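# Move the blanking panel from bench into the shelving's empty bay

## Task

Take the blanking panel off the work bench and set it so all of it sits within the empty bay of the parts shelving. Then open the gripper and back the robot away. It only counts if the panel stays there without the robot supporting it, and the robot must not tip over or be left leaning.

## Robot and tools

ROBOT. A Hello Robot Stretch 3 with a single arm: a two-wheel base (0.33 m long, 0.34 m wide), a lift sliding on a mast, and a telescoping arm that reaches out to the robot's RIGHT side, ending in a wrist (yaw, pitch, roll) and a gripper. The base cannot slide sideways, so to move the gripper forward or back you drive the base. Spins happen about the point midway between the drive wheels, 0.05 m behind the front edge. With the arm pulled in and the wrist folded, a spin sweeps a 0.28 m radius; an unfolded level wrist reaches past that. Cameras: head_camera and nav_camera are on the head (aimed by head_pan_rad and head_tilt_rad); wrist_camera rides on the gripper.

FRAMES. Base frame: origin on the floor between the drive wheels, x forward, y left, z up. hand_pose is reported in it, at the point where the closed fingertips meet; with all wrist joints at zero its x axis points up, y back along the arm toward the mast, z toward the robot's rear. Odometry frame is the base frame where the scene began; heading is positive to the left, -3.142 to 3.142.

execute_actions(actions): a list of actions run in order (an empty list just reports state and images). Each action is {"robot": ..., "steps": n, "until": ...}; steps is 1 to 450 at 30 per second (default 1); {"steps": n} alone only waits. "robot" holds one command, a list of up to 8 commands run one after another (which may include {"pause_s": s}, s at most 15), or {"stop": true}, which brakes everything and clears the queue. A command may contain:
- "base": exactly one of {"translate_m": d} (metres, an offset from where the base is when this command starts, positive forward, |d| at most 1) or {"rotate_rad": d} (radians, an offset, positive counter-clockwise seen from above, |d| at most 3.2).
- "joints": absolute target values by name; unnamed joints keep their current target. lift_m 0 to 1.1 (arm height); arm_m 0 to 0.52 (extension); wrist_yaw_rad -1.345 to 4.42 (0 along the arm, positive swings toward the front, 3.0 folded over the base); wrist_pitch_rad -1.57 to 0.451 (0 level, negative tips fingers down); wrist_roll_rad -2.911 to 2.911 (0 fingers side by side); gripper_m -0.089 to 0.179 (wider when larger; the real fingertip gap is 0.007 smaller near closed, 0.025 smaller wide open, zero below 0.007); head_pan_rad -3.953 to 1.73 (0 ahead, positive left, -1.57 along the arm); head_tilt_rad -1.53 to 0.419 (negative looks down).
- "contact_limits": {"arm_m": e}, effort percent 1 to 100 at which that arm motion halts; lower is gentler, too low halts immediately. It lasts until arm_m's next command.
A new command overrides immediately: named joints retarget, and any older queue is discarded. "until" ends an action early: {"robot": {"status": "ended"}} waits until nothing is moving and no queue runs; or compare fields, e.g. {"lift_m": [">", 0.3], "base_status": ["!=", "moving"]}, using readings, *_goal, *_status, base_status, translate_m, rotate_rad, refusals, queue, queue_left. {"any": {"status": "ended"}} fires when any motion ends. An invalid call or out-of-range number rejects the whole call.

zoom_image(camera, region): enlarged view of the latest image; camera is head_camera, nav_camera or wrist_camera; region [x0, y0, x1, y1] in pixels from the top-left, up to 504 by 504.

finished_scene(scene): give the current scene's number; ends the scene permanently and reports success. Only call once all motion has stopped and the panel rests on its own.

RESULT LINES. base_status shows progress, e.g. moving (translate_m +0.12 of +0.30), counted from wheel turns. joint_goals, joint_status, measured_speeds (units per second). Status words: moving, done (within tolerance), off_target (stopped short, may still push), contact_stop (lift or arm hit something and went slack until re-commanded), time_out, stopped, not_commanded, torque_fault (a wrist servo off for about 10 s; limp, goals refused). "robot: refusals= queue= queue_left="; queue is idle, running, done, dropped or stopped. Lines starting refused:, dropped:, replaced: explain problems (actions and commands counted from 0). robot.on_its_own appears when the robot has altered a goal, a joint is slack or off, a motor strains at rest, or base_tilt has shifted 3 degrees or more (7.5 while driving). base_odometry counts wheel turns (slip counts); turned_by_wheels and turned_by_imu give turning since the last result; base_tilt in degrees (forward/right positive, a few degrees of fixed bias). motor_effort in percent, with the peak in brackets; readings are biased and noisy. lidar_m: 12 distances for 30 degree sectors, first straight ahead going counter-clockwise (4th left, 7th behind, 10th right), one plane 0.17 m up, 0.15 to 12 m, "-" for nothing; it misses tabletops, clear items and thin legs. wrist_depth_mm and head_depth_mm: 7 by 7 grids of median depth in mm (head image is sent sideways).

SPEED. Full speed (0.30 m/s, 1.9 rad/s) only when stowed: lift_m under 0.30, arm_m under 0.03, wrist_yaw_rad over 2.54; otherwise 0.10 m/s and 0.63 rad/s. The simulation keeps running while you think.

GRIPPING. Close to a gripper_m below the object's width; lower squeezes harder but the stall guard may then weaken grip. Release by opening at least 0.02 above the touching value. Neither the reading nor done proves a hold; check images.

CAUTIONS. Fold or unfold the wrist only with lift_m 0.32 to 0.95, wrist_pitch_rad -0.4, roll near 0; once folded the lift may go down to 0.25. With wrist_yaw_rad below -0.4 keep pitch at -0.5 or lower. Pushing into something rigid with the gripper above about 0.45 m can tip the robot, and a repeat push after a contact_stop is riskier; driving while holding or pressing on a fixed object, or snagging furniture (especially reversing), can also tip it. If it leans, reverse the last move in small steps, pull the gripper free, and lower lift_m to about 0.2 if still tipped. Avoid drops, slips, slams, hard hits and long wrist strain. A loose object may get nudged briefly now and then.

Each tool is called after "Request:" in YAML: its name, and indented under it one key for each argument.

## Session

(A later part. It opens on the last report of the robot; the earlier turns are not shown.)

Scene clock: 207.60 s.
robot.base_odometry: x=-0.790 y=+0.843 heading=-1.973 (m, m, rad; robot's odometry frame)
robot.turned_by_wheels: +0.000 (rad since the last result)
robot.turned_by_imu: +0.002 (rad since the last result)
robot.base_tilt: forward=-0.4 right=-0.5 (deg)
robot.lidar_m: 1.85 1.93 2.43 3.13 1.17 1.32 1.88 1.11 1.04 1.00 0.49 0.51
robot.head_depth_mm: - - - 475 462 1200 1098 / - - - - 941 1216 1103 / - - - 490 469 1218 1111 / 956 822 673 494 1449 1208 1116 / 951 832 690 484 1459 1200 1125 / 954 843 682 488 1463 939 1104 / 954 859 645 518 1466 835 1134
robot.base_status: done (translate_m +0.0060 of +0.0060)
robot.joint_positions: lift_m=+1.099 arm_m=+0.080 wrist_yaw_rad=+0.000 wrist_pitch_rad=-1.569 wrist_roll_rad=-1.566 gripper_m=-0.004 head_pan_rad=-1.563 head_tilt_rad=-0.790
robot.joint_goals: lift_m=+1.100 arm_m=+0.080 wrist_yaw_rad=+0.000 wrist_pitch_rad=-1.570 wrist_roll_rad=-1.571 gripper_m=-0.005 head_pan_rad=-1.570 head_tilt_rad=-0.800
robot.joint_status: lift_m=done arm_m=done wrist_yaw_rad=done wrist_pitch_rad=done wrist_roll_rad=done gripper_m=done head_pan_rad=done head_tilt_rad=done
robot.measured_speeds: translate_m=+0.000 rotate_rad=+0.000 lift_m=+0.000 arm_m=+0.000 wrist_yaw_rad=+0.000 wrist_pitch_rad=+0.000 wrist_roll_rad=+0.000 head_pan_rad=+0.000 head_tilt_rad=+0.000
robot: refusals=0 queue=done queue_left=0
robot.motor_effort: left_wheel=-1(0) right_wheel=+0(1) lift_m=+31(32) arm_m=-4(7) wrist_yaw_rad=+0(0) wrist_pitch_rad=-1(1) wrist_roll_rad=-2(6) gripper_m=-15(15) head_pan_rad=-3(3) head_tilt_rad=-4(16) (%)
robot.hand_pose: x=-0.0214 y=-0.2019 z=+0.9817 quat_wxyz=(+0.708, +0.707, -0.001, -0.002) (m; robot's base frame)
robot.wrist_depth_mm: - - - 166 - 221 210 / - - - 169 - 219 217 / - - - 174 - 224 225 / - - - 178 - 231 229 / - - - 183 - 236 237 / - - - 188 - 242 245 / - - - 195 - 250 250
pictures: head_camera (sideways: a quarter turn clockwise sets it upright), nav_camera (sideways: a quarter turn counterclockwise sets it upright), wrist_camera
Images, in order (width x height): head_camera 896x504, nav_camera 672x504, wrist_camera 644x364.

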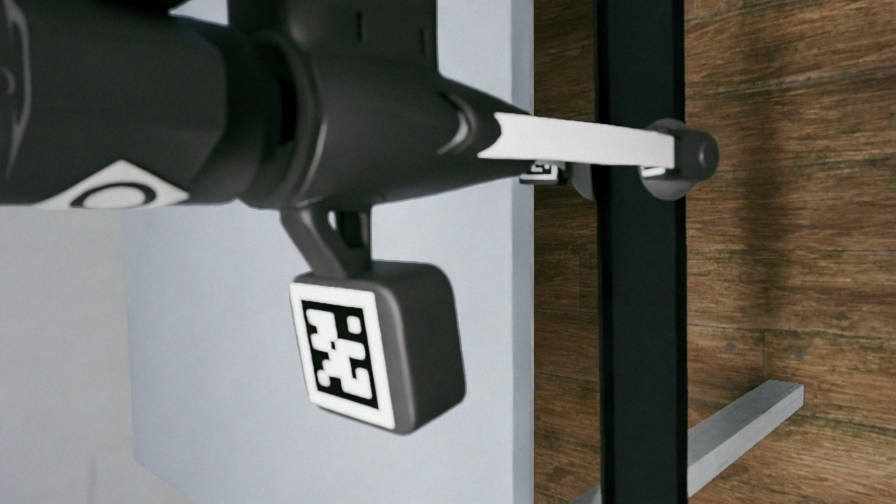

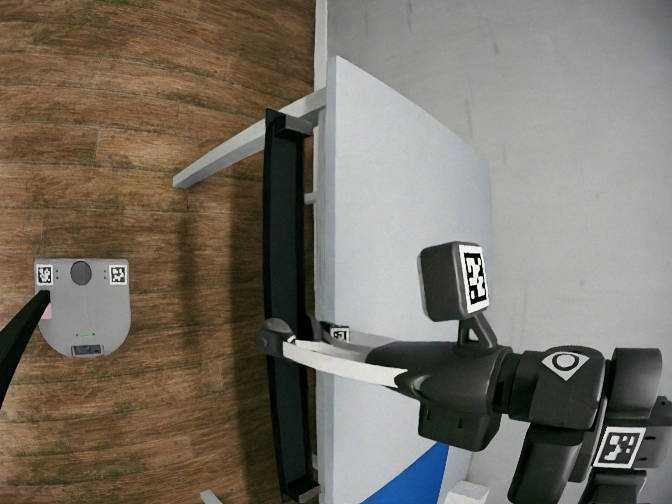

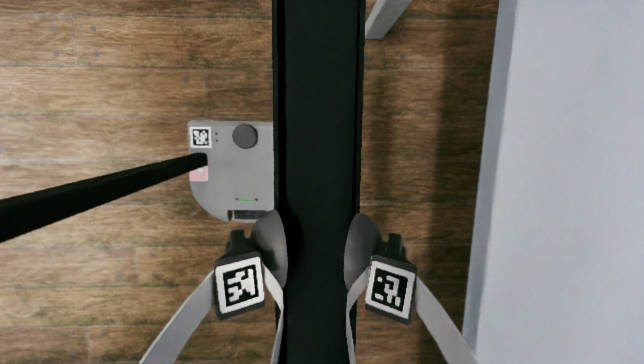

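Request:
execute_actions:
  actions:
    - {"robot": [{"base": {"rotate_rad": 1.68}, "joints": {"head_pan_rad": 0.0, "head_tilt_rad": -0.35}}, {"base": {"translate_m": 1.0}}, {"base": {"translate_m": 1.0}}], "steps": 130}

Scene clock: 215.30 s.
robot.base_odometry: x=-0.752 y=+0.831 heading=-0.294 (m, m, rad; robot's odometry frame)
robot.turned_by_wheels: +1.680 (rad since the last result)
robot.turned_by_imu: +1.696 (rad since the last result)
robot.base_tilt: forward=+0.5 right=-0.7 (deg)
robot.lidar_m: 1.98 1.13 1.42 1.12 1.13 1.06 1.05 0.52 1.79 1.85 1.99 2.40
robot.head_depth_mm: 2969 3138 3363 3287 2229 1703 1357 / 2966 3186 3481 3354 2275 1713 1358 / 3018 3221 3434 3385 2319 1726 1367 / 2940 3227 3482 3228 2286 1724 1384 / 3059 3351 3576 3294 2346 1729 1378 / 3064 3009 1893 1900 1905 1683 1393 / 1409 1430 1426 1440 1431 1443 1354
robot.base_status: moving (translate_m +0.0399 of +1.0000)
robot.joint_positions: lift_m=+1.099 arm_m=+0.080 wrist_yaw_rad=+0.000 wrist_pitch_rad=-1.569 wrist_roll_rad=-1.566 gripper_m=-0.004 head_pan_rad=-0.007 head_tilt_rad=-0.359
robot.joint_goals: lift_m=+1.100 arm_m=+0.080 wrist_yaw_rad=+0.000 wrist_pitch_rad=-1.570 wrist_roll_rad=-1.571 gripper_m=-0.005 head_pan_rad=+0.000 head_tilt_rad=-0.350
robot.joint_status: lift_m=done arm_m=done wrist_yaw_rad=done wrist_pitch_rad=done wrist_roll_rad=done gripper_m=done head_pan_rad=done head_tilt_rad=done
robot.measured_speeds: translate_m=+0.100 rotate_rad=+0.000 lift_m=+0.000 arm_m=+0.000 wrist_yaw_rad=+0.000 wrist_pitch_rad=+0.000 wrist_roll_rad=+0.000 head_pan_rad=+0.000 head_tilt_rad=+0.000
robot: refusals=0 queue=running queue_left=1
robot.motor_effort: left_wheel=-2(6) right_wheel=+3(5) lift_m=+32(32) arm_m=-4(3) wrist_yaw_rad=+0(0) wrist_pitch_rad=-1(0) wrist_roll_rad=-2(2) gripper_m=-15(15) head_pan_rad=+3(30) head_tilt_rad=+3(23) (%)
robot.hand_pose: x=-0.0214 y=-0.2019 z=+0.9817 quat_wxyz=(+0.708, +0.707, -0.001, -0.002) (m; robot's base frame)
robot.wrist_depth_mm: - - - 165 - - - / - - - 169 - - - / - - - 174 - - - / - - - 180 - - - / - - - 183 - - - / - - - 188 - - - / - - - 194 - - -
pictures: head_camera (sideways: a quarter turn clockwise sets it upright), nav_camera (sideways: a quarter turn counterclockwise sets it upright), wrist_camera
Images, in order (width x height): head_camera 896x504, nav_camera 672x504, wrist_camera 644x364.

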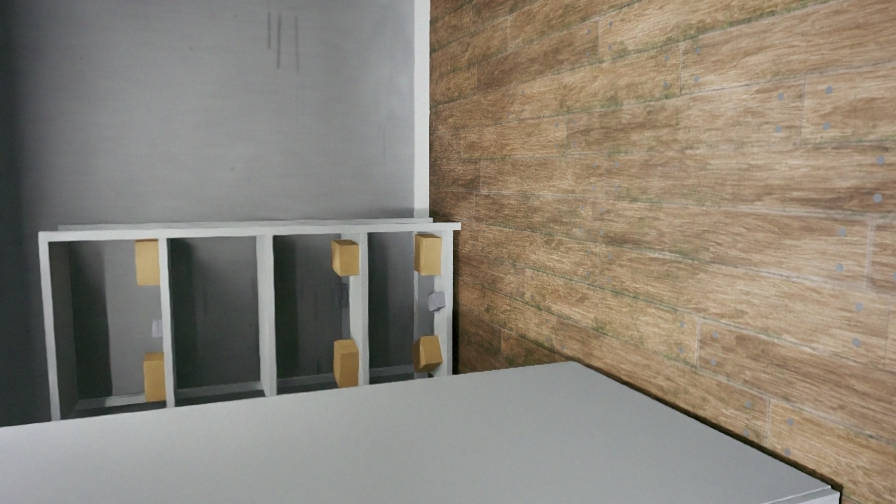

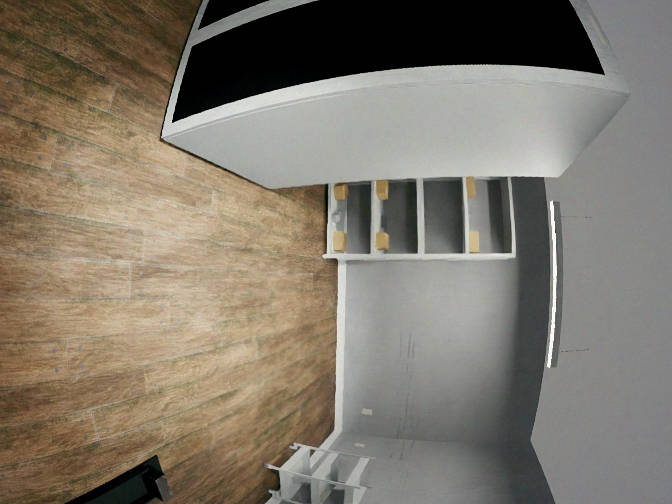

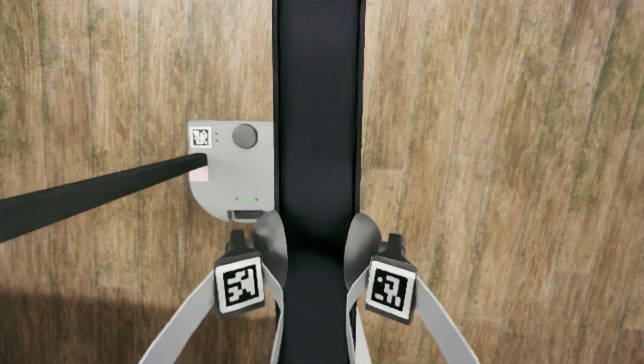

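Request:
execute_actions:
  actions:
    - {"steps": 450, "until": {"robot": {"status": "ended"}}}
    - {"steps": 200, "until": {"robot": {"status": "ended"}}}
    - {"robot": {"base": {"translate_m": 0.85}, "joints": {"head_pan_rad": 0.3, "head_tilt_rad": -0.3}}, "steps": 60}

Scene clock: 239.03 s.
robot.base_odometry: x=+1.284 y=+0.216 heading=-0.294 (m, m, rad; robot's odometry frame)
robot.turned_by_wheels: +0.000 (rad since the last result)
robot.turned_by_imu: +0.020 (rad since the last result)
robot.base_tilt: forward=+0.3 right=+0.0 (deg)
robot.lidar_m: 1.00 1.31 1.72 0.50 0.51 0.75 2.55 2.67 2.09 1.63 1.94 1.51
robot.head_depth_mm: 868 1283 1338 1004 1264 1209 1337 / 911 1339 1408 1248 1275 1407 1319 / 1308 1399 1472 1572 1480 1595 1365 / 1358 1458 1547 1668 1484 1657 1390 / 1415 1516 1624 1718 1406 1613 1445 / 1493 1537 1751 1888 1468 1676 1451 / 1583 1187 1794 1974 2211 1861 1449
robot.base_status: moving (translate_m +0.1665 of +0.8500)
robot.joint_positions: lift_m=+1.099 arm_m=+0.080 wrist_yaw_rad=+0.000 wrist_pitch_rad=-1.569 wrist_roll_rad=-1.566 gripper_m=-0.004 head_pan_rad=+0.293 head_tilt_rad=-0.310
robot.joint_goals: lift_m=+1.100 arm_m=+0.080 wrist_yaw_rad=+0.000 wrist_pitch_rad=-1.570 wrist_roll_rad=-1.571 gripper_m=-0.005 head_pan_rad=+0.300 head_tilt_rad=-0.300
robot.joint_status: lift_m=done arm_m=done wrist_yaw_rad=done wrist_pitch_rad=done wrist_roll_rad=done gripper_m=done head_pan_rad=done head_tilt_rad=done
robot.measured_speeds: translate_m=+0.100 rotate_rad=+0.000 lift_m=+0.000 arm_m=+0.000 wrist_yaw_rad=+0.000 wrist_pitch_rad=+0.000 wrist_roll_rad=+0.000 head_pan_rad=+0.000 head_tilt_rad=+0.000
robot: refusals=0 queue=running queue_left=0
robot.motor_effort: left_wheel=+0(5) right_wheel=+2(5) lift_m=+32(32) arm_m=-3(4) wrist_yaw_rad=+0(0) wrist_pitch_rad=-1(0) wrist_roll_rad=-2(2) gripper_m=-15(15) head_pan_rad=+3(25) head_tilt_rad=+4(9) (%)
robot.hand_pose: x=-0.0214 y=-0.2019 z=+0.9817 quat_wxyz=(+0.708, +0.707, -0.001, -0.002) (m; robot's base frame)
robot.wrist_depth_mm: - - - 165 - - - / - - - 169 - - - / - - - 174 - - - / 899 - - 178 - - - / 875 - - 183 - - - / 862 - - 188 - - - / 902 - - 194 - - -
pictures: head_camera (sideways: a quarter turn clockwise sets it upright), nav_camera (sideways: a quarter turn counterclockwise sets it upright), wrist_camera
Images, in order (width x height): head_camera 896x504, nav_camera 672x504, wrist_camera 644x364.

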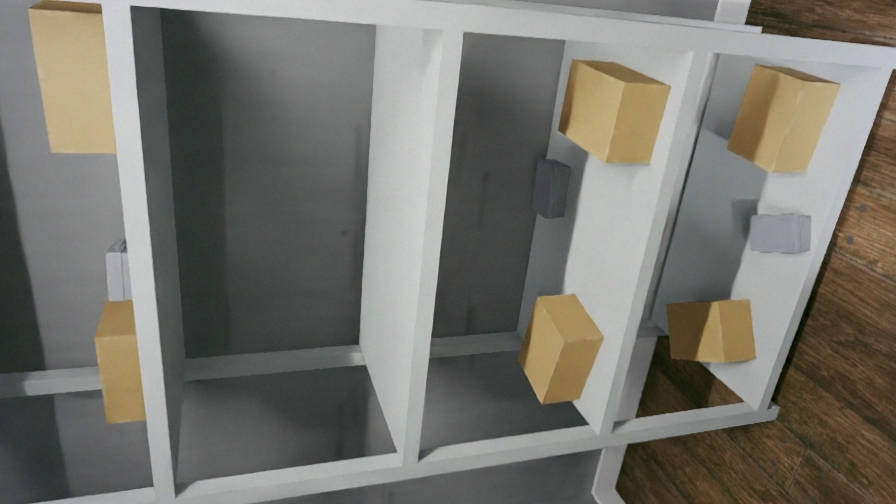

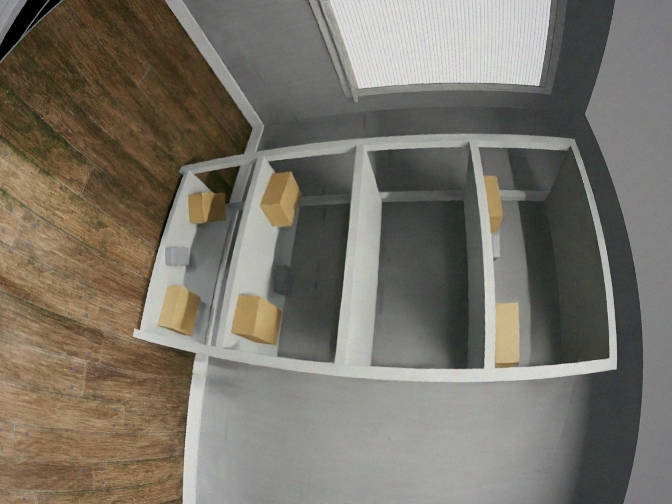

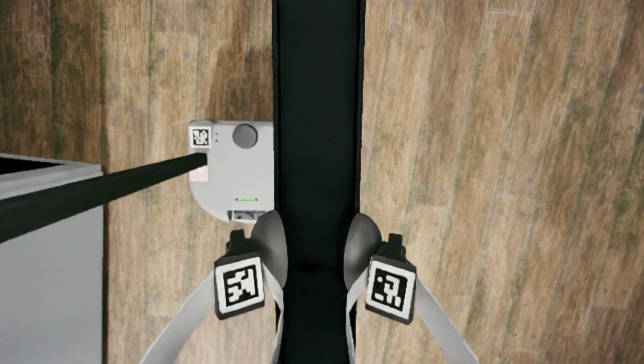

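Request:
execute_actions:
  actions:
    - {"steps": 100, "until": {"robot": {"translate_m": [">", 0.62]}}}
    - {"robot": {"stop": true}, "steps": 60, "until": {"robot": {"status": "ended"}}}

Scene clock: 244.77 s.
robot.base_odometry: x=+1.739 y=+0.078 heading=-0.294 (m, m, rad; robot's odometry frame)
robot.turned_by_wheels: +0.000 (rad since the last result)
robot.turned_by_imu: +0.005 (rad since the last result)
robot.base_tilt: forward=-0.4 right=-0.5 (deg)
robot.lidar_m: 0.53 0.66 0.95 1.65 0.80 0.76 3.01 2.73 1.70 1.67 1.33 1.04
robot.head_depth_mm: 465 864 919 858 537 553 603 / 458 913 964 941 598 1077 782 / 453 946 1014 947 634 1077 760 / 500 990 1065 958 678 1080 829 / 556 1043 1118 967 725 1089 854 / 550 1104 1180 985 1293 1059 914 / 615 1130 1209 998 1341 997 1153
robot.base_status: stopped (translate_m +0.6417 of +0.6417)
robot.joint_positions: lift_m=+1.099 arm_m=+0.080 wrist_yaw_rad=+0.000 wrist_pitch_rad=-1.569 wrist_roll_rad=-1.566 gripper_m=-0.004 head_pan_rad=+0.293 head_tilt_rad=-0.309
robot.joint_goals: lift_m=+1.100 arm_m=+0.080 wrist_yaw_rad=+0.000 wrist_pitch_rad=-1.570 wrist_roll_rad=-1.571 gripper_m=-0.005 head_pan_rad=+0.300 head_tilt_rad=-0.300
robot.joint_status: lift_m=done arm_m=done wrist_yaw_rad=done wrist_pitch_rad=done wrist_roll_rad=done gripper_m=done head_pan_rad=done head_tilt_rad=done
robot.measured_speeds: translate_m=+0.000 rotate_rad=+0.000 lift_m=+0.000 arm_m=+0.000 wrist_yaw_rad=+0.000 wrist_pitch_rad=+0.000 wrist_roll_rad=+0.000 head_pan_rad=+0.000 head_tilt_rad=+0.000
robot: refusals=0 queue=stopped queue_left=0
robot.motor_effort: left_wheel=-2(6) right_wheel=+1(5) lift_m=+31(32) arm_m=-3(4) wrist_yaw_rad=+0(0) wrist_pitch_rad=+0(0) wrist_roll_rad=-2(2) gripper_m=-15(15) head_pan_rad=+3(3) head_tilt_rad=+3(4) (%)
robot.hand_pose: x=-0.0214 y=-0.2019 z=+0.9817 quat_wxyz=(+0.708, +0.707, -0.001, -0.002) (m; robot's base frame)
robot.wrist_depth_mm: - - - 166 - - - / - - - 169 - - - / - - - 174 - - - / - - - 178 - - - / - - - 182 - - - / - - - 187 - - - / 910 - - 193 - - -
pictures: head_camera (sideways: a quarter turn clockwise sets it upright), nav_camera (sideways: a quarter turn counterclockwise sets it upright), wrist_camera
Images, in order (width x height): head_camera 896x504, nav_camera 672x504, wrist_camera 644x364.

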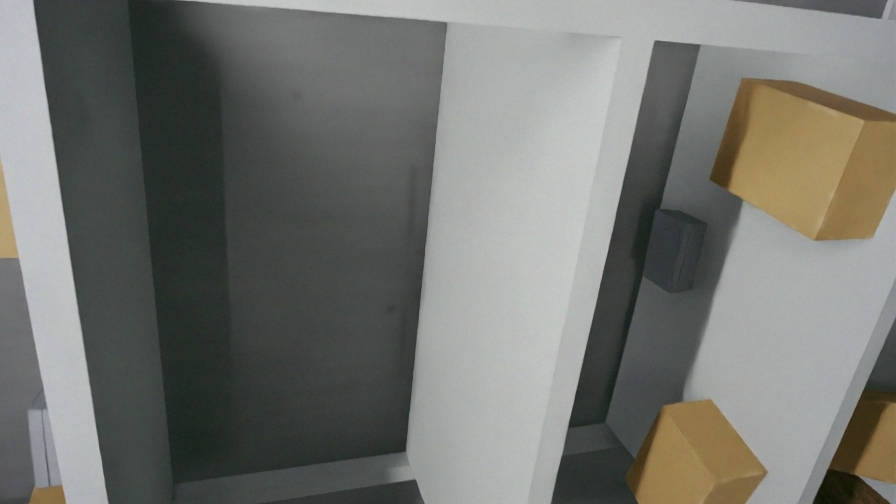

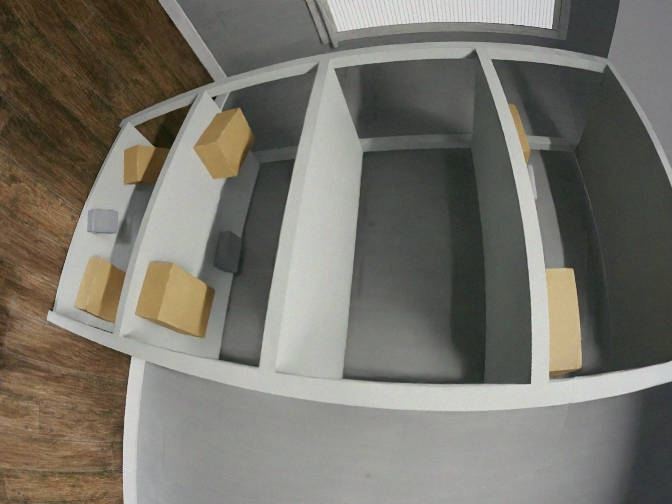

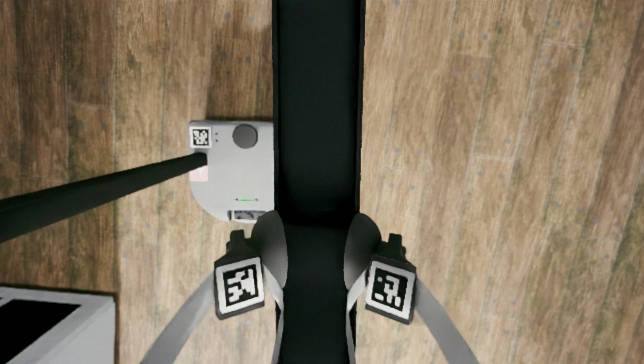

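Request:
execute_actions:
  actions:
    - {"robot": [{"base": {"rotate_rad": 1.41}, "joints": {"head_pan_rad": -1.57, "head_tilt_rad": -0.5, "wrist_pitch_rad": -0.6}}, {"base": {"translate_m": 0.33}}], "steps": 400, "until": {"robot": {"status": "ended"}}}

Scene clock: 258.17 s.
robot.base_odometry: x=+1.884 y=+0.375 heading=+1.116 (m, m, rad; robot's odometry frame)
robot.turned_by_wheels: +1.410 (rad since the last result)
robot.turned_by_imu: +1.427 (rad since the last result)
robot.base_tilt: forward=-0.4 right=-0.5 (deg)
robot.lidar_m: 1.32 0.97 0.67 0.65 3.63 2.57 2.00 1.52 0.57 0.59 0.70 0.76
robot.head_depth_mm: - - - - 1244 1340 864 / 794 - - - 1109 801 1033 / 800 911 943 - 1096 827 1034 / 816 895 943 453 1100 902 1100 / 813 895 943 - 1046 906 1064 / 818 884 937 465 1112 910 1077 / 807 885 931 637 1123 862 821
robot.base_status: done (translate_m +0.3300 of +0.3300)
robot.joint_positions: lift_m=+1.099 arm_m=+0.080 wrist_yaw_rad=+0.000 wrist_pitch_rad=-0.629 wrist_roll_rad=-1.566 gripper_m=-0.004 head_pan_rad=-1.563 head_tilt_rad=-0.494
robot.joint_goals: lift_m=+1.100 arm_m=+0.080 wrist_yaw_rad=+0.000 wrist_pitch_rad=-0.600 wrist_roll_rad=-1.571 gripper_m=-0.005 head_pan_rad=-1.570 head_tilt_rad=-0.500
robot.joint_status: lift_m=done arm_m=done wrist_yaw_rad=done wrist_pitch_rad=done wrist_roll_rad=done gripper_m=done head_pan_rad=done head_tilt_rad=done
robot.measured_speeds: translate_m=+0.000 rotate_rad=+0.000 lift_m=+0.000 arm_m=+0.000 wrist_yaw_rad=+0.000 wrist_pitch_rad=+0.000 wrist_roll_rad=+0.000 head_pan_rad=+0.000 head_tilt_rad=+0.000
robot: refusals=0 queue=done queue_left=0
robot.motor_effort: left_wheel=-2(6) right_wheel=+2(5) lift_m=+32(32) arm_m=-3(3) wrist_yaw_rad=+0(0) wrist_pitch_rad=+14(15) wrist_roll_rad=-2(2) gripper_m=-16(16) head_pan_rad=-3(31) head_tilt_rad=-2(14) (%)
robot.hand_pose: x=-0.0213 y=-0.4184 z=+1.0677 quat_wxyz=(+0.951, +0.310, -0.002, -0.001) (m; robot's base frame)
robot.wrist_depth_mm: 763 578 694 166 431 579 513 / 737 589 719 171 456 592 521 / 797 580 751 174 476 596 540 / 809 557 658 179 505 628 548 / 848 555 765 183 586 630 561 / 905 580 - 189 731 625 542 / 961 - 434 194 804 681 592
pictures: head_camera (sideways: a quarter turn clockwise sets it upright), nav_camera (sideways: a quarter turn counterclockwise sets it upright), wrist_camera
Images, in order (width x height): head_camera 896x504, nav_camera 672x504, wrist_camera 644x364.

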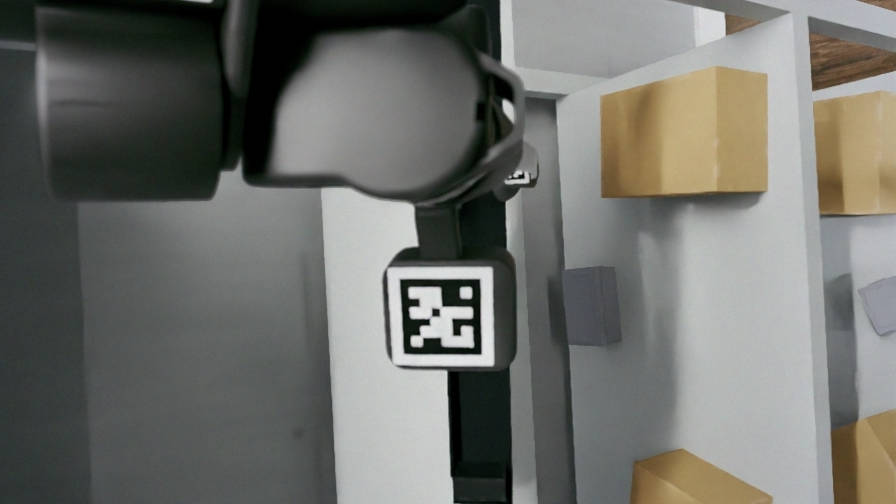

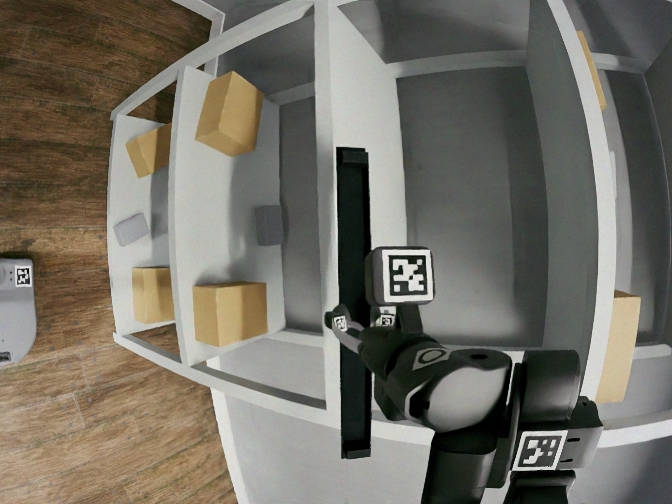

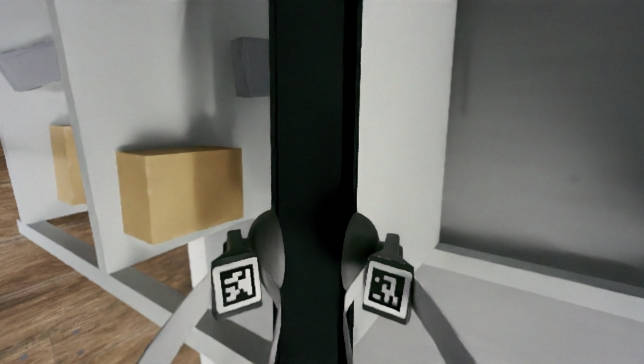

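Request:
execute_actions:
  actions:
    - {"robot": [{"base": {"translate_m": 0.17}, "joints": {"head_tilt_rad": -0.35}}], "steps": 400, "until": {"robot": {"status": "ended"}}}

Scene clock: 267.13 s.
robot.base_odometry: x=+1.958 y=+0.528 heading=+1.116 (m, m, rad; robot's odometry frame)
robot.turned_by_wheels: +0.000 (rad since the last result)
robot.turned_by_imu: +0.002 (rad since the last result)
robot.base_tilt: forward=-0.4 right=-0.4 (deg)
robot.lidar_m: 1.16 0.98 0.68 0.65 3.70 2.75 2.17 1.51 0.61 0.62 0.61 0.65
robot.head_depth_mm: 539 - - - 539 876 746 / 606 860 - - - 1017 811 / 594 858 951 863 - 986 817 / 582 879 941 840 535 994 819 / 569 874 939 909 - 1031 822 / 557 868 934 860 531 1037 752 / 543 867 937 871 529 1046 763
robot.base_status: done (translate_m +0.1700 of +0.1700)
robot.joint_positions: lift_m=+1.099 arm_m=+0.080 wrist_yaw_rad=+0.000 wrist_pitch_rad=-0.629 wrist_roll_rad=-1.566 gripper_m=-0.004 head_pan_rad=-1.563 head_tilt_rad=-0.359
robot.joint_goals: lift_m=+1.100 arm_m=+0.080 wrist_yaw_rad=+0.000 wrist_pitch_rad=-0.600 wrist_roll_rad=-1.571 gripper_m=-0.005 head_pan_rad=-1.570 head_tilt_rad=-0.350
robot.joint_status: lift_m=done arm_m=done wrist_yaw_rad=done wrist_pitch_rad=done wrist_roll_rad=done gripper_m=done head_pan_rad=done head_tilt_rad=done
robot.measured_speeds: translate_m=+0.000 rotate_rad=+0.000 lift_m=+0.000 arm_m=+0.000 wrist_yaw_rad=+0.000 wrist_pitch_rad=+0.000 wrist_roll_rad=+0.000 head_pan_rad=+0.000 head_tilt_rad=+0.000
robot: refusals=0 queue=done queue_left=0
robot.motor_effort: left_wheel=-2(4) right_wheel=+2(5) lift_m=+31(31) arm_m=-3(3) wrist_yaw_rad=+1(0) wrist_pitch_rad=+14(14) wrist_roll_rad=-2(2) gripper_m=-16(16) head_pan_rad=-3(3) head_tilt_rad=+3(13) (%)
robot.hand_pose: x=-0.0213 y=-0.4184 z=+1.0677 quat_wxyz=(+0.951, +0.310, -0.002, -0.001) (m; robot's base frame)
robot.wrist_depth_mm: 502 549 686 167 427 566 501 / 768 581 700 170 448 589 521 / 764 579 734 174 479 599 523 / 822 607 753 179 509 612 540 / 863 580 706 183 580 631 562 / 859 582 - 189 717 663 575 / 935 601 - 195 564 627 585
pictures: head_camera (sideways: a quarter turn clockwise sets it upright), nav_camera (sideways: a quarter turn counterclockwise sets it upright), wrist_camera
Images, in order (width x height): head_camera 896x504, nav_camera 672x504, wrist_camera 644x364.

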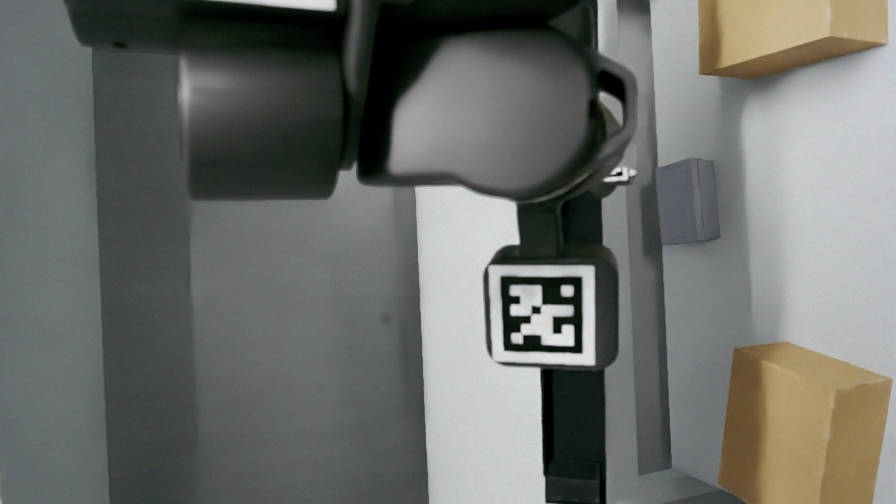

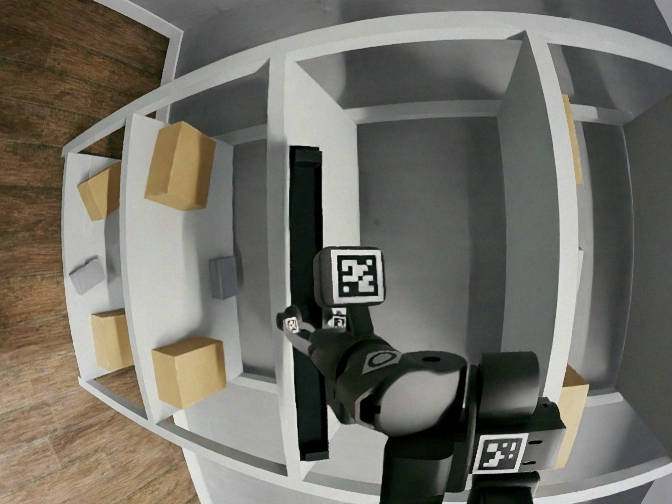

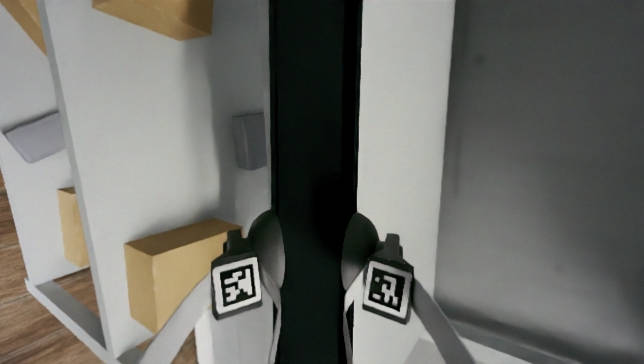

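Request:
execute_actions:
  actions:
    - {"robot": [{"base": {"translate_m": 0.04}, "joints": {"arm_m": 0.2}, "contact_limits": {"arm_m": 15}}], "steps": 400, "until": {"robot": {"status": "ended"}}}

Scene clock: 277.93 s.
robot.base_odometry: x=+1.976 y=+0.564 heading=+1.116 (m, m, rad; robot's odometry frame)
robot.turned_by_wheels: +0.000 (rad since the last result)
robot.turned_by_imu: +0.001 (rad since the last result)
robot.base_tilt: forward=-0.3 right=-0.4 (deg)
robot.lidar_m: 1.12 0.99 0.69 0.65 3.68 2.78 2.21 1.50 0.63 0.62 0.59 1.18
robot.head_depth_mm: 613 - - 548 572 973 780 / 609 - - 550 576 1012 813 / 595 859 - - 565 985 814 / 581 875 936 778 552 1028 816 / 569 871 938 851 548 1027 775 / 554 868 932 860 552 1034 742 / 542 870 938 866 570 1080 761
robot.base_status: done (translate_m +0.0400 of +0.0400)
robot.joint_positions: lift_m=+1.099 arm_m=+0.200 wrist_yaw_rad=+0.000 wrist_pitch_rad=-0.629 wrist_roll_rad=-1.567 gripper_m=-0.004 head_pan_rad=-1.563 head_tilt_rad=-0.359
robot.joint_goals: lift_m=+1.100 arm_m=+0.200 wrist_yaw_rad=+0.000 wrist_pitch_rad=-0.600 wrist_roll_rad=-1.571 gripper_m=-0.005 head_pan_rad=-1.570 head_tilt_rad=-0.350
robot.joint_status: lift_m=done arm_m=done wrist_yaw_rad=done wrist_pitch_rad=done wrist_roll_rad=done gripper_m=done head_pan_rad=done head_tilt_rad=done
robot.measured_speeds: translate_m=+0.000 rotate_rad=+0.000 lift_m=+0.000 arm_m=+0.000 wrist_yaw_rad=+0.000 wrist_pitch_rad=+0.000 wrist_roll_rad=+0.000 head_pan_rad=+0.000 head_tilt_rad=+0.000
robot: refusals=0 queue=done queue_left=0
robot.motor_effort: left_wheel=-2(2) right_wheel=+1(6) lift_m=+31(31) arm_m=+3(1) wrist_yaw_rad=+0(0) wrist_pitch_rad=+14(14) wrist_roll_rad=-1(2) gripper_m=-15(16) head_pan_rad=-3(3) head_tilt_rad=+3(4) (%)
robot.contact_limits: arm_m 15 (drawing in: default 18, maximum 29; extending or still: default 24, maximum 40)
robot.hand_pose: x=-0.0213 y=-0.5377 z=+1.0678 quat_wxyz=(+0.951, +0.310, -0.001, -0.001) (m; robot's base frame)
robot.wrist_depth_mm: 443 160 190 165 424 469 416 / 486 165 201 170 457 491 428 / 490 170 206 175 481 494 438 / 491 177 213 178 508 511 448 / 518 186 206 183 559 523 460 / 495 196 - 188 616 542 470 / 488 498 230 194 556 542 484
pictures: head_camera (sideways: a quarter turn clockwise sets it upright), nav_camera (sideways: a quarter turn counterclockwise sets it upright), wrist_camera
Images, in order (width x height): head_camera 896x504, nav_camera 672x504, wrist_camera 644x364.

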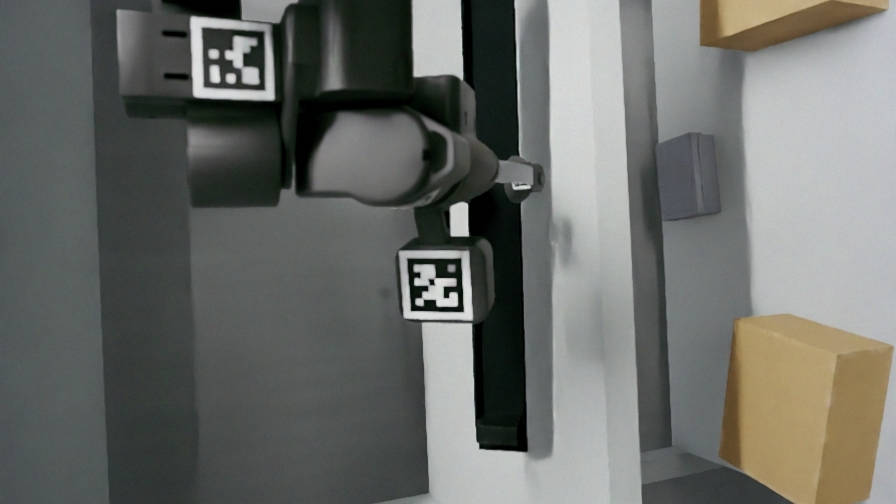

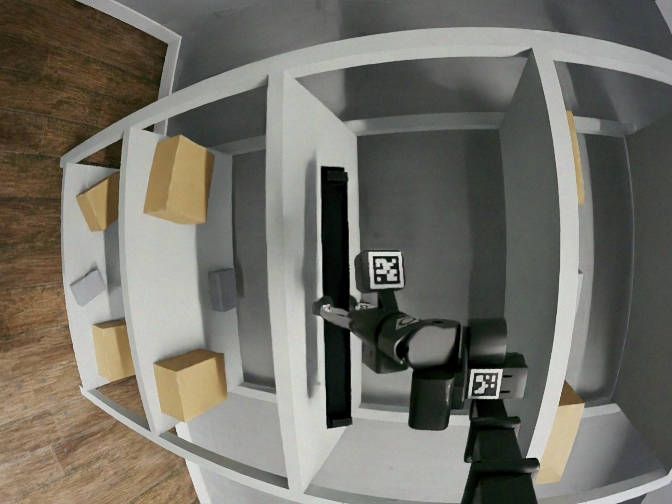

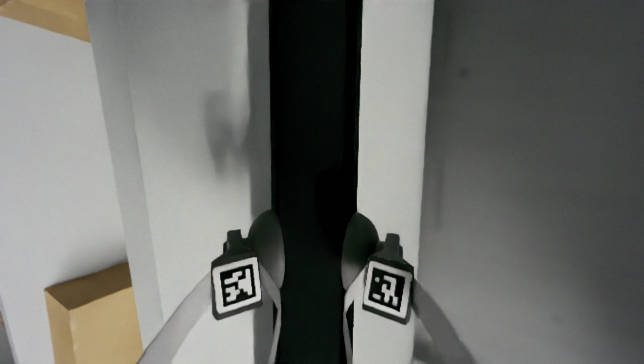

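Request:
execute_actions:
  actions:
    - {"robot": [{"joints": {"arm_m": 0.39}, "contact_limits": {"arm_m": 15}}, {"joints": {"wrist_pitch_rad": -0.74}}], "steps": 400, "until": {"robot": {"status": "ended"}}}

Request:
zoom_image:
  camera: "head_camera"
  region: [330, 20, 630, 420]

Scene clock: 287.40 s.
robot.base_odometry: x=+1.976 y=+0.564 heading=+1.116 (m, m, rad; robot's odometry frame)
robot.turned_by_wheels: +0.000 (rad since the last result)
robot.turned_by_imu: +0.001 (rad since the last result)
robot.base_tilt: forward=-0.4 right=-0.5 (deg)
robot.lidar_m: 1.12 0.99 0.69 0.65 3.71 2.78 2.21 1.50 0.63 0.62 0.59 1.19
robot.head_depth_mm: 620 857 941 712 569 971 781 / 606 857 962 717 574 1015 813 / 596 857 - 713 581 986 814 / 581 877 925 728 560 1022 819 / 570 869 936 739 561 1033 779 / 556 865 938 801 567 1037 744 / 545 866 935 869 569 1080 762
robot.base_status: done (translate_m +0.0400 of +0.0400)
robot.joint_positions: lift_m=+1.099 arm_m=+0.390 wrist_yaw_rad=+0.000 wrist_pitch_rad=-0.754 wrist_roll_rad=-1.567 gripper_m=-0.004 head_pan_rad=-1.563 head_tilt_rad=-0.359
robot.joint_goals: lift_m=+1.100 arm_m=+0.390 wrist_yaw_rad=+0.000 wrist_pitch_rad=-0.740 wrist_roll_rad=-1.571 gripper_m=-0.005 head_pan_rad=-1.570 head_tilt_rad=-0.350
robot.joint_status: lift_m=done arm_m=done wrist_yaw_rad=done wrist_pitch_rad=done wrist_roll_rad=done gripper_m=done head_pan_rad=done head_tilt_rad=done
robot.measured_speeds: translate_m=+0.000 rotate_rad=+0.000 lift_m=+0.000 arm_m=+0.000 wrist_yaw_rad=+0.000 wrist_pitch_rad=+0.000 wrist_roll_rad=+0.000 head_pan_rad=+0.000 head_tilt_rad=+0.000
robot: refusals=0 queue=done queue_left=0
robot.motor_effort: left_wheel=-2(2) right_wheel=+1(2) lift_m=+31(31) arm_m=+4(0) wrist_yaw_rad=+0(0) wrist_pitch_rad=+7(13) wrist_roll_rad=-1(1) gripper_m=-16(16) head_pan_rad=-3(3) head_tilt_rad=+3(3) (%)
robot.contact_limits: arm_m 15 (drawing in: default 18, maximum 29; extending or still: default 24, maximum 40)
robot.hand_pose: x=-0.0214 y=-0.7050 z=+1.0451 quat_wxyz=(+0.930, +0.368, -0.001, -0.001) (m; robot's base frame)
robot.wrist_depth_mm: 124 140 166 165 310 335 293 / 126 142 175 171 325 341 297 / 127 145 179 175 342 355 301 / 129 148 184 178 349 365 313 / 131 152 180 182 407 371 316 / 134 155 - 187 435 382 326 / 136 154 200 194 386 392 333
pictures: head_camera (sideways: a quarter turn clockwise sets it upright), nav_camera (sideways: a quarter turn counterclockwise sets it upright), wrist_camera
Images, in order (width x height): head_camera 896x504, nav_camera 672x504, wrist_camera 644x364.

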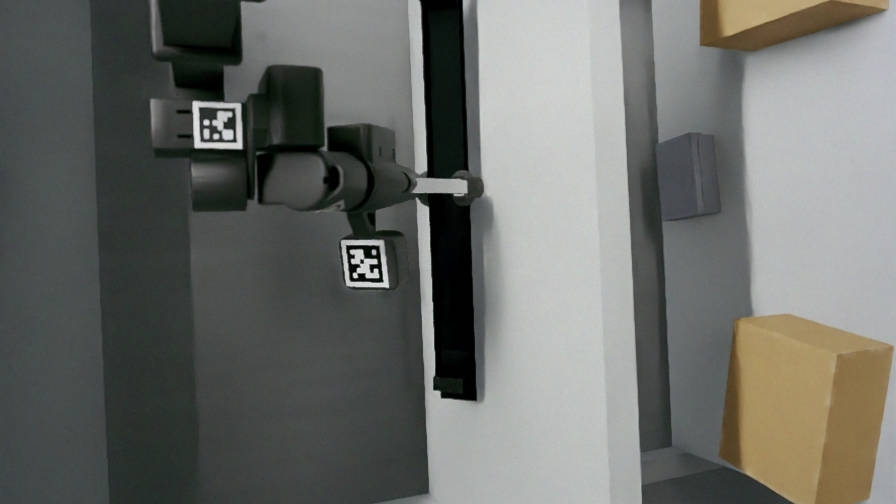

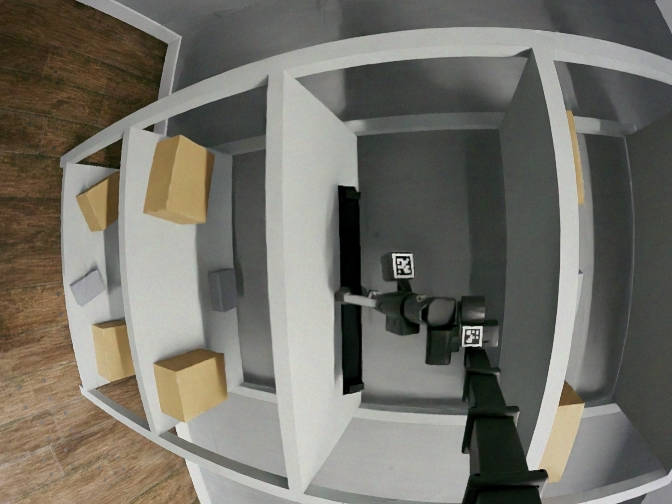

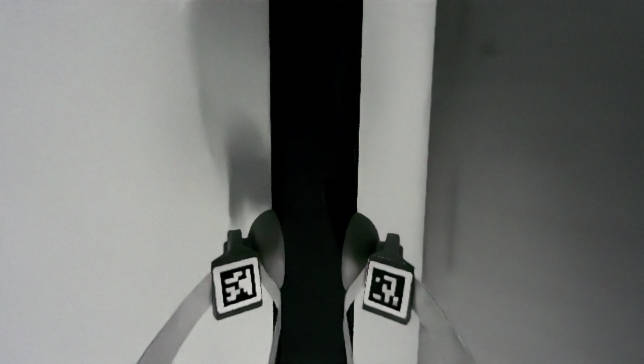

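Region (330, 20, 630, 420) of head_camera's 896x504 image, scaled by 1.260, with more detail than that image has; it fills the left 378 columns of this view, and the rest is white.

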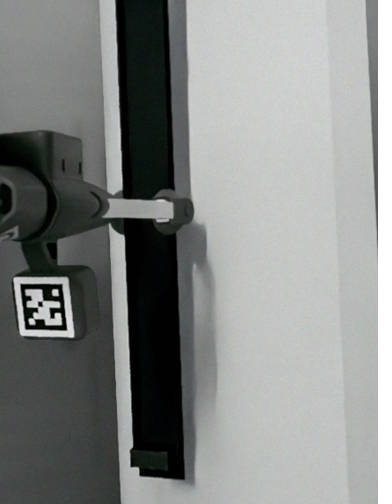

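Request:
execute_actions:
  actions:
    - {"robot": [{"joints": {"wrist_pitch_rad": -0.8}}], "steps": 100, "until": {"robot": {"status": "ended"}}}
    - {"steps": 5}

Request:
zoom_image:
  camera: "head_camera"
  region: [400, 130, 540, 270]

Scene clock: 301.47 s.
robot.base_odometry: x=+1.976 y=+0.564 heading=+1.116 (m, m, rad; robot's odometry frame)
robot.turned_by_wheels: +0.000 (rad since the last result)
robot.turned_by_imu: +0.001 (rad since the last result)
robot.base_tilt: forward=-0.3 right=-0.5 (deg)
robot.lidar_m: 1.11 0.99 0.69 0.65 3.70 2.79 2.21 1.51 0.63 0.62 0.59 1.18
robot.head_depth_mm: 619 855 946 710 570 974 782 / 607 858 960 717 576 1014 811 / 595 856 - 719 581 983 814 / 584 874 923 720 559 1028 819 / 570 868 939 723 563 1037 775 / 557 867 936 852 567 1042 748 / 543 866 930 871 569 1087 763
robot.base_status: done (translate_m +0.0400 of +0.0400)
robot.joint_positions: lift_m=+1.099 arm_m=+0.390 wrist_yaw_rad=+0.000 wrist_pitch_rad=-0.812 wrist_roll_rad=-1.567 gripper_m=-0.004 head_pan_rad=-1.563 head_tilt_rad=-0.359
robot.joint_goals: lift_m=+1.100 arm_m=+0.390 wrist_yaw_rad=+0.000 wrist_pitch_rad=-0.800 wrist_roll_rad=-1.571 gripper_m=-0.005 head_pan_rad=-1.570 head_tilt_rad=-0.350
robot.joint_status: lift_m=done arm_m=done wrist_yaw_rad=done wrist_pitch_rad=done wrist_roll_rad=done gripper_m=done head_pan_rad=done head_tilt_rad=done
robot.measured_speeds: translate_m=+0.000 rotate_rad=+0.000 lift_m=+0.000 arm_m=+0.000 wrist_yaw_rad=+0.000 wrist_pitch_rad=+0.000 wrist_roll_rad=+0.000 head_pan_rad=+0.000 head_tilt_rad=+0.000
robot: refusals=0 queue=done queue_left=0
robot.motor_effort: left_wheel=-2(3) right_wheel=+2(1) lift_m=+31(32) arm_m=+4(4) wrist_yaw_rad=+0(0) wrist_pitch_rad=+6(8) wrist_roll_rad=-1(1) gripper_m=-15(16) head_pan_rad=-3(3) head_tilt_rad=+3(3) (%)
robot.contact_limits: arm_m 15 (drawing in: default 18, maximum 29; extending or still: default 24, maximum 40)
robot.hand_pose: x=-0.0214 y=-0.6934 z=+1.0355 quat_wxyz=(+0.919, +0.395, -0.001, -0.001) (m; robot's base frame)
robot.wrist_depth_mm: 120 135 158 166 272 345 297 / 122 138 166 171 288 352 302 / 124 141 170 174 297 360 307 / 126 143 174 179 309 373 319 / 128 146 172 184 339 386 320 / 131 149 - 188 393 386 331 / 133 149 190 193 342 395 340
pictures: head_camera (sideways: a quarter turn clockwise sets it upright), nav_camera (sideways: a quarter turn counterclockwise sets it upright), wrist_camera
Images, in order (width x height): head_camera 896x504, nav_camera 672x504, wrist_camera 644x364.

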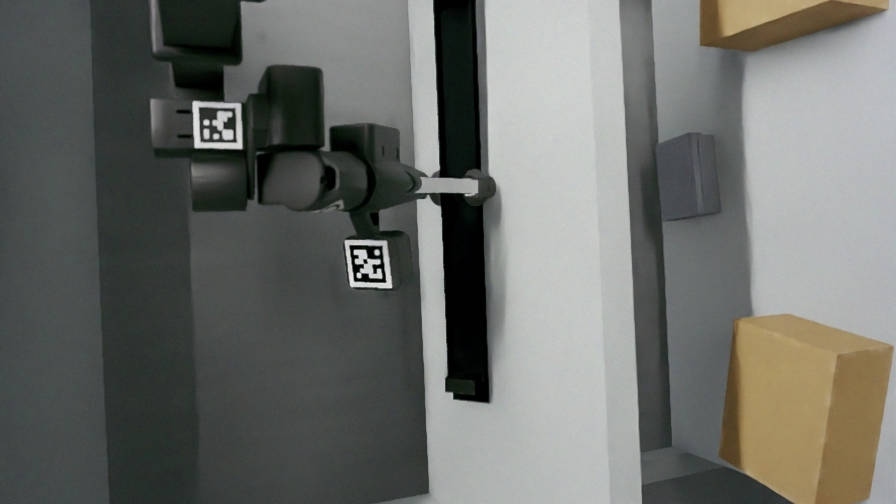

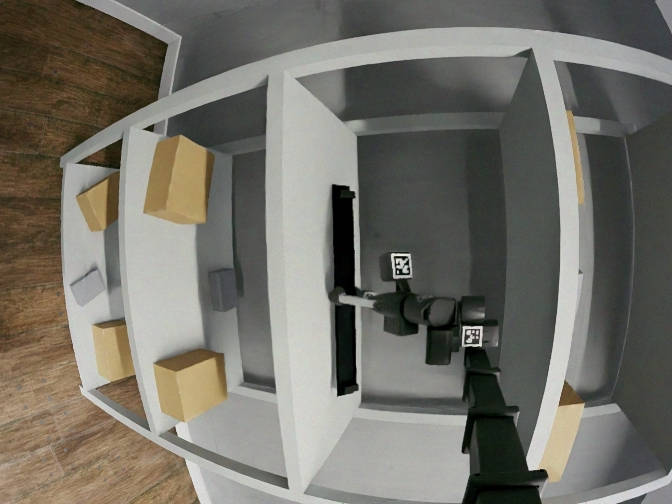

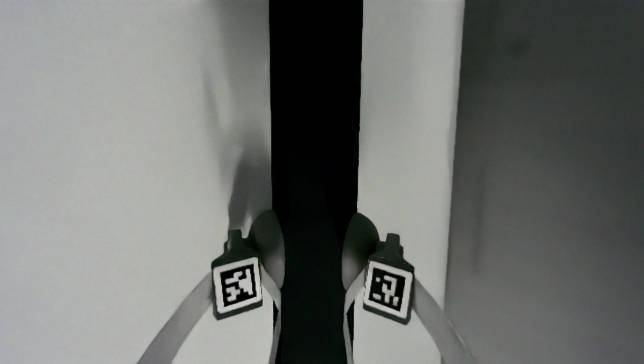

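Region (400, 130, 540, 270) of head_camera's 896x504 image, scaled by 3.600, with more detail than that image has.

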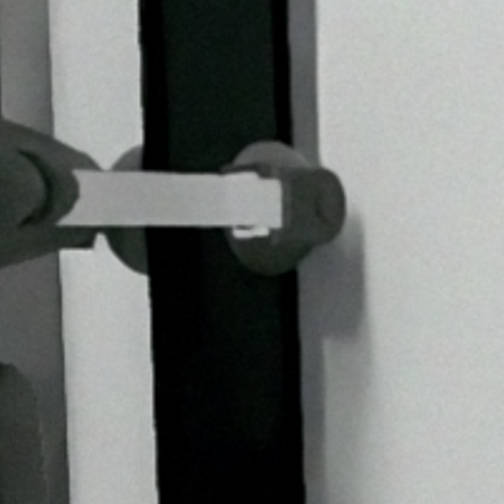

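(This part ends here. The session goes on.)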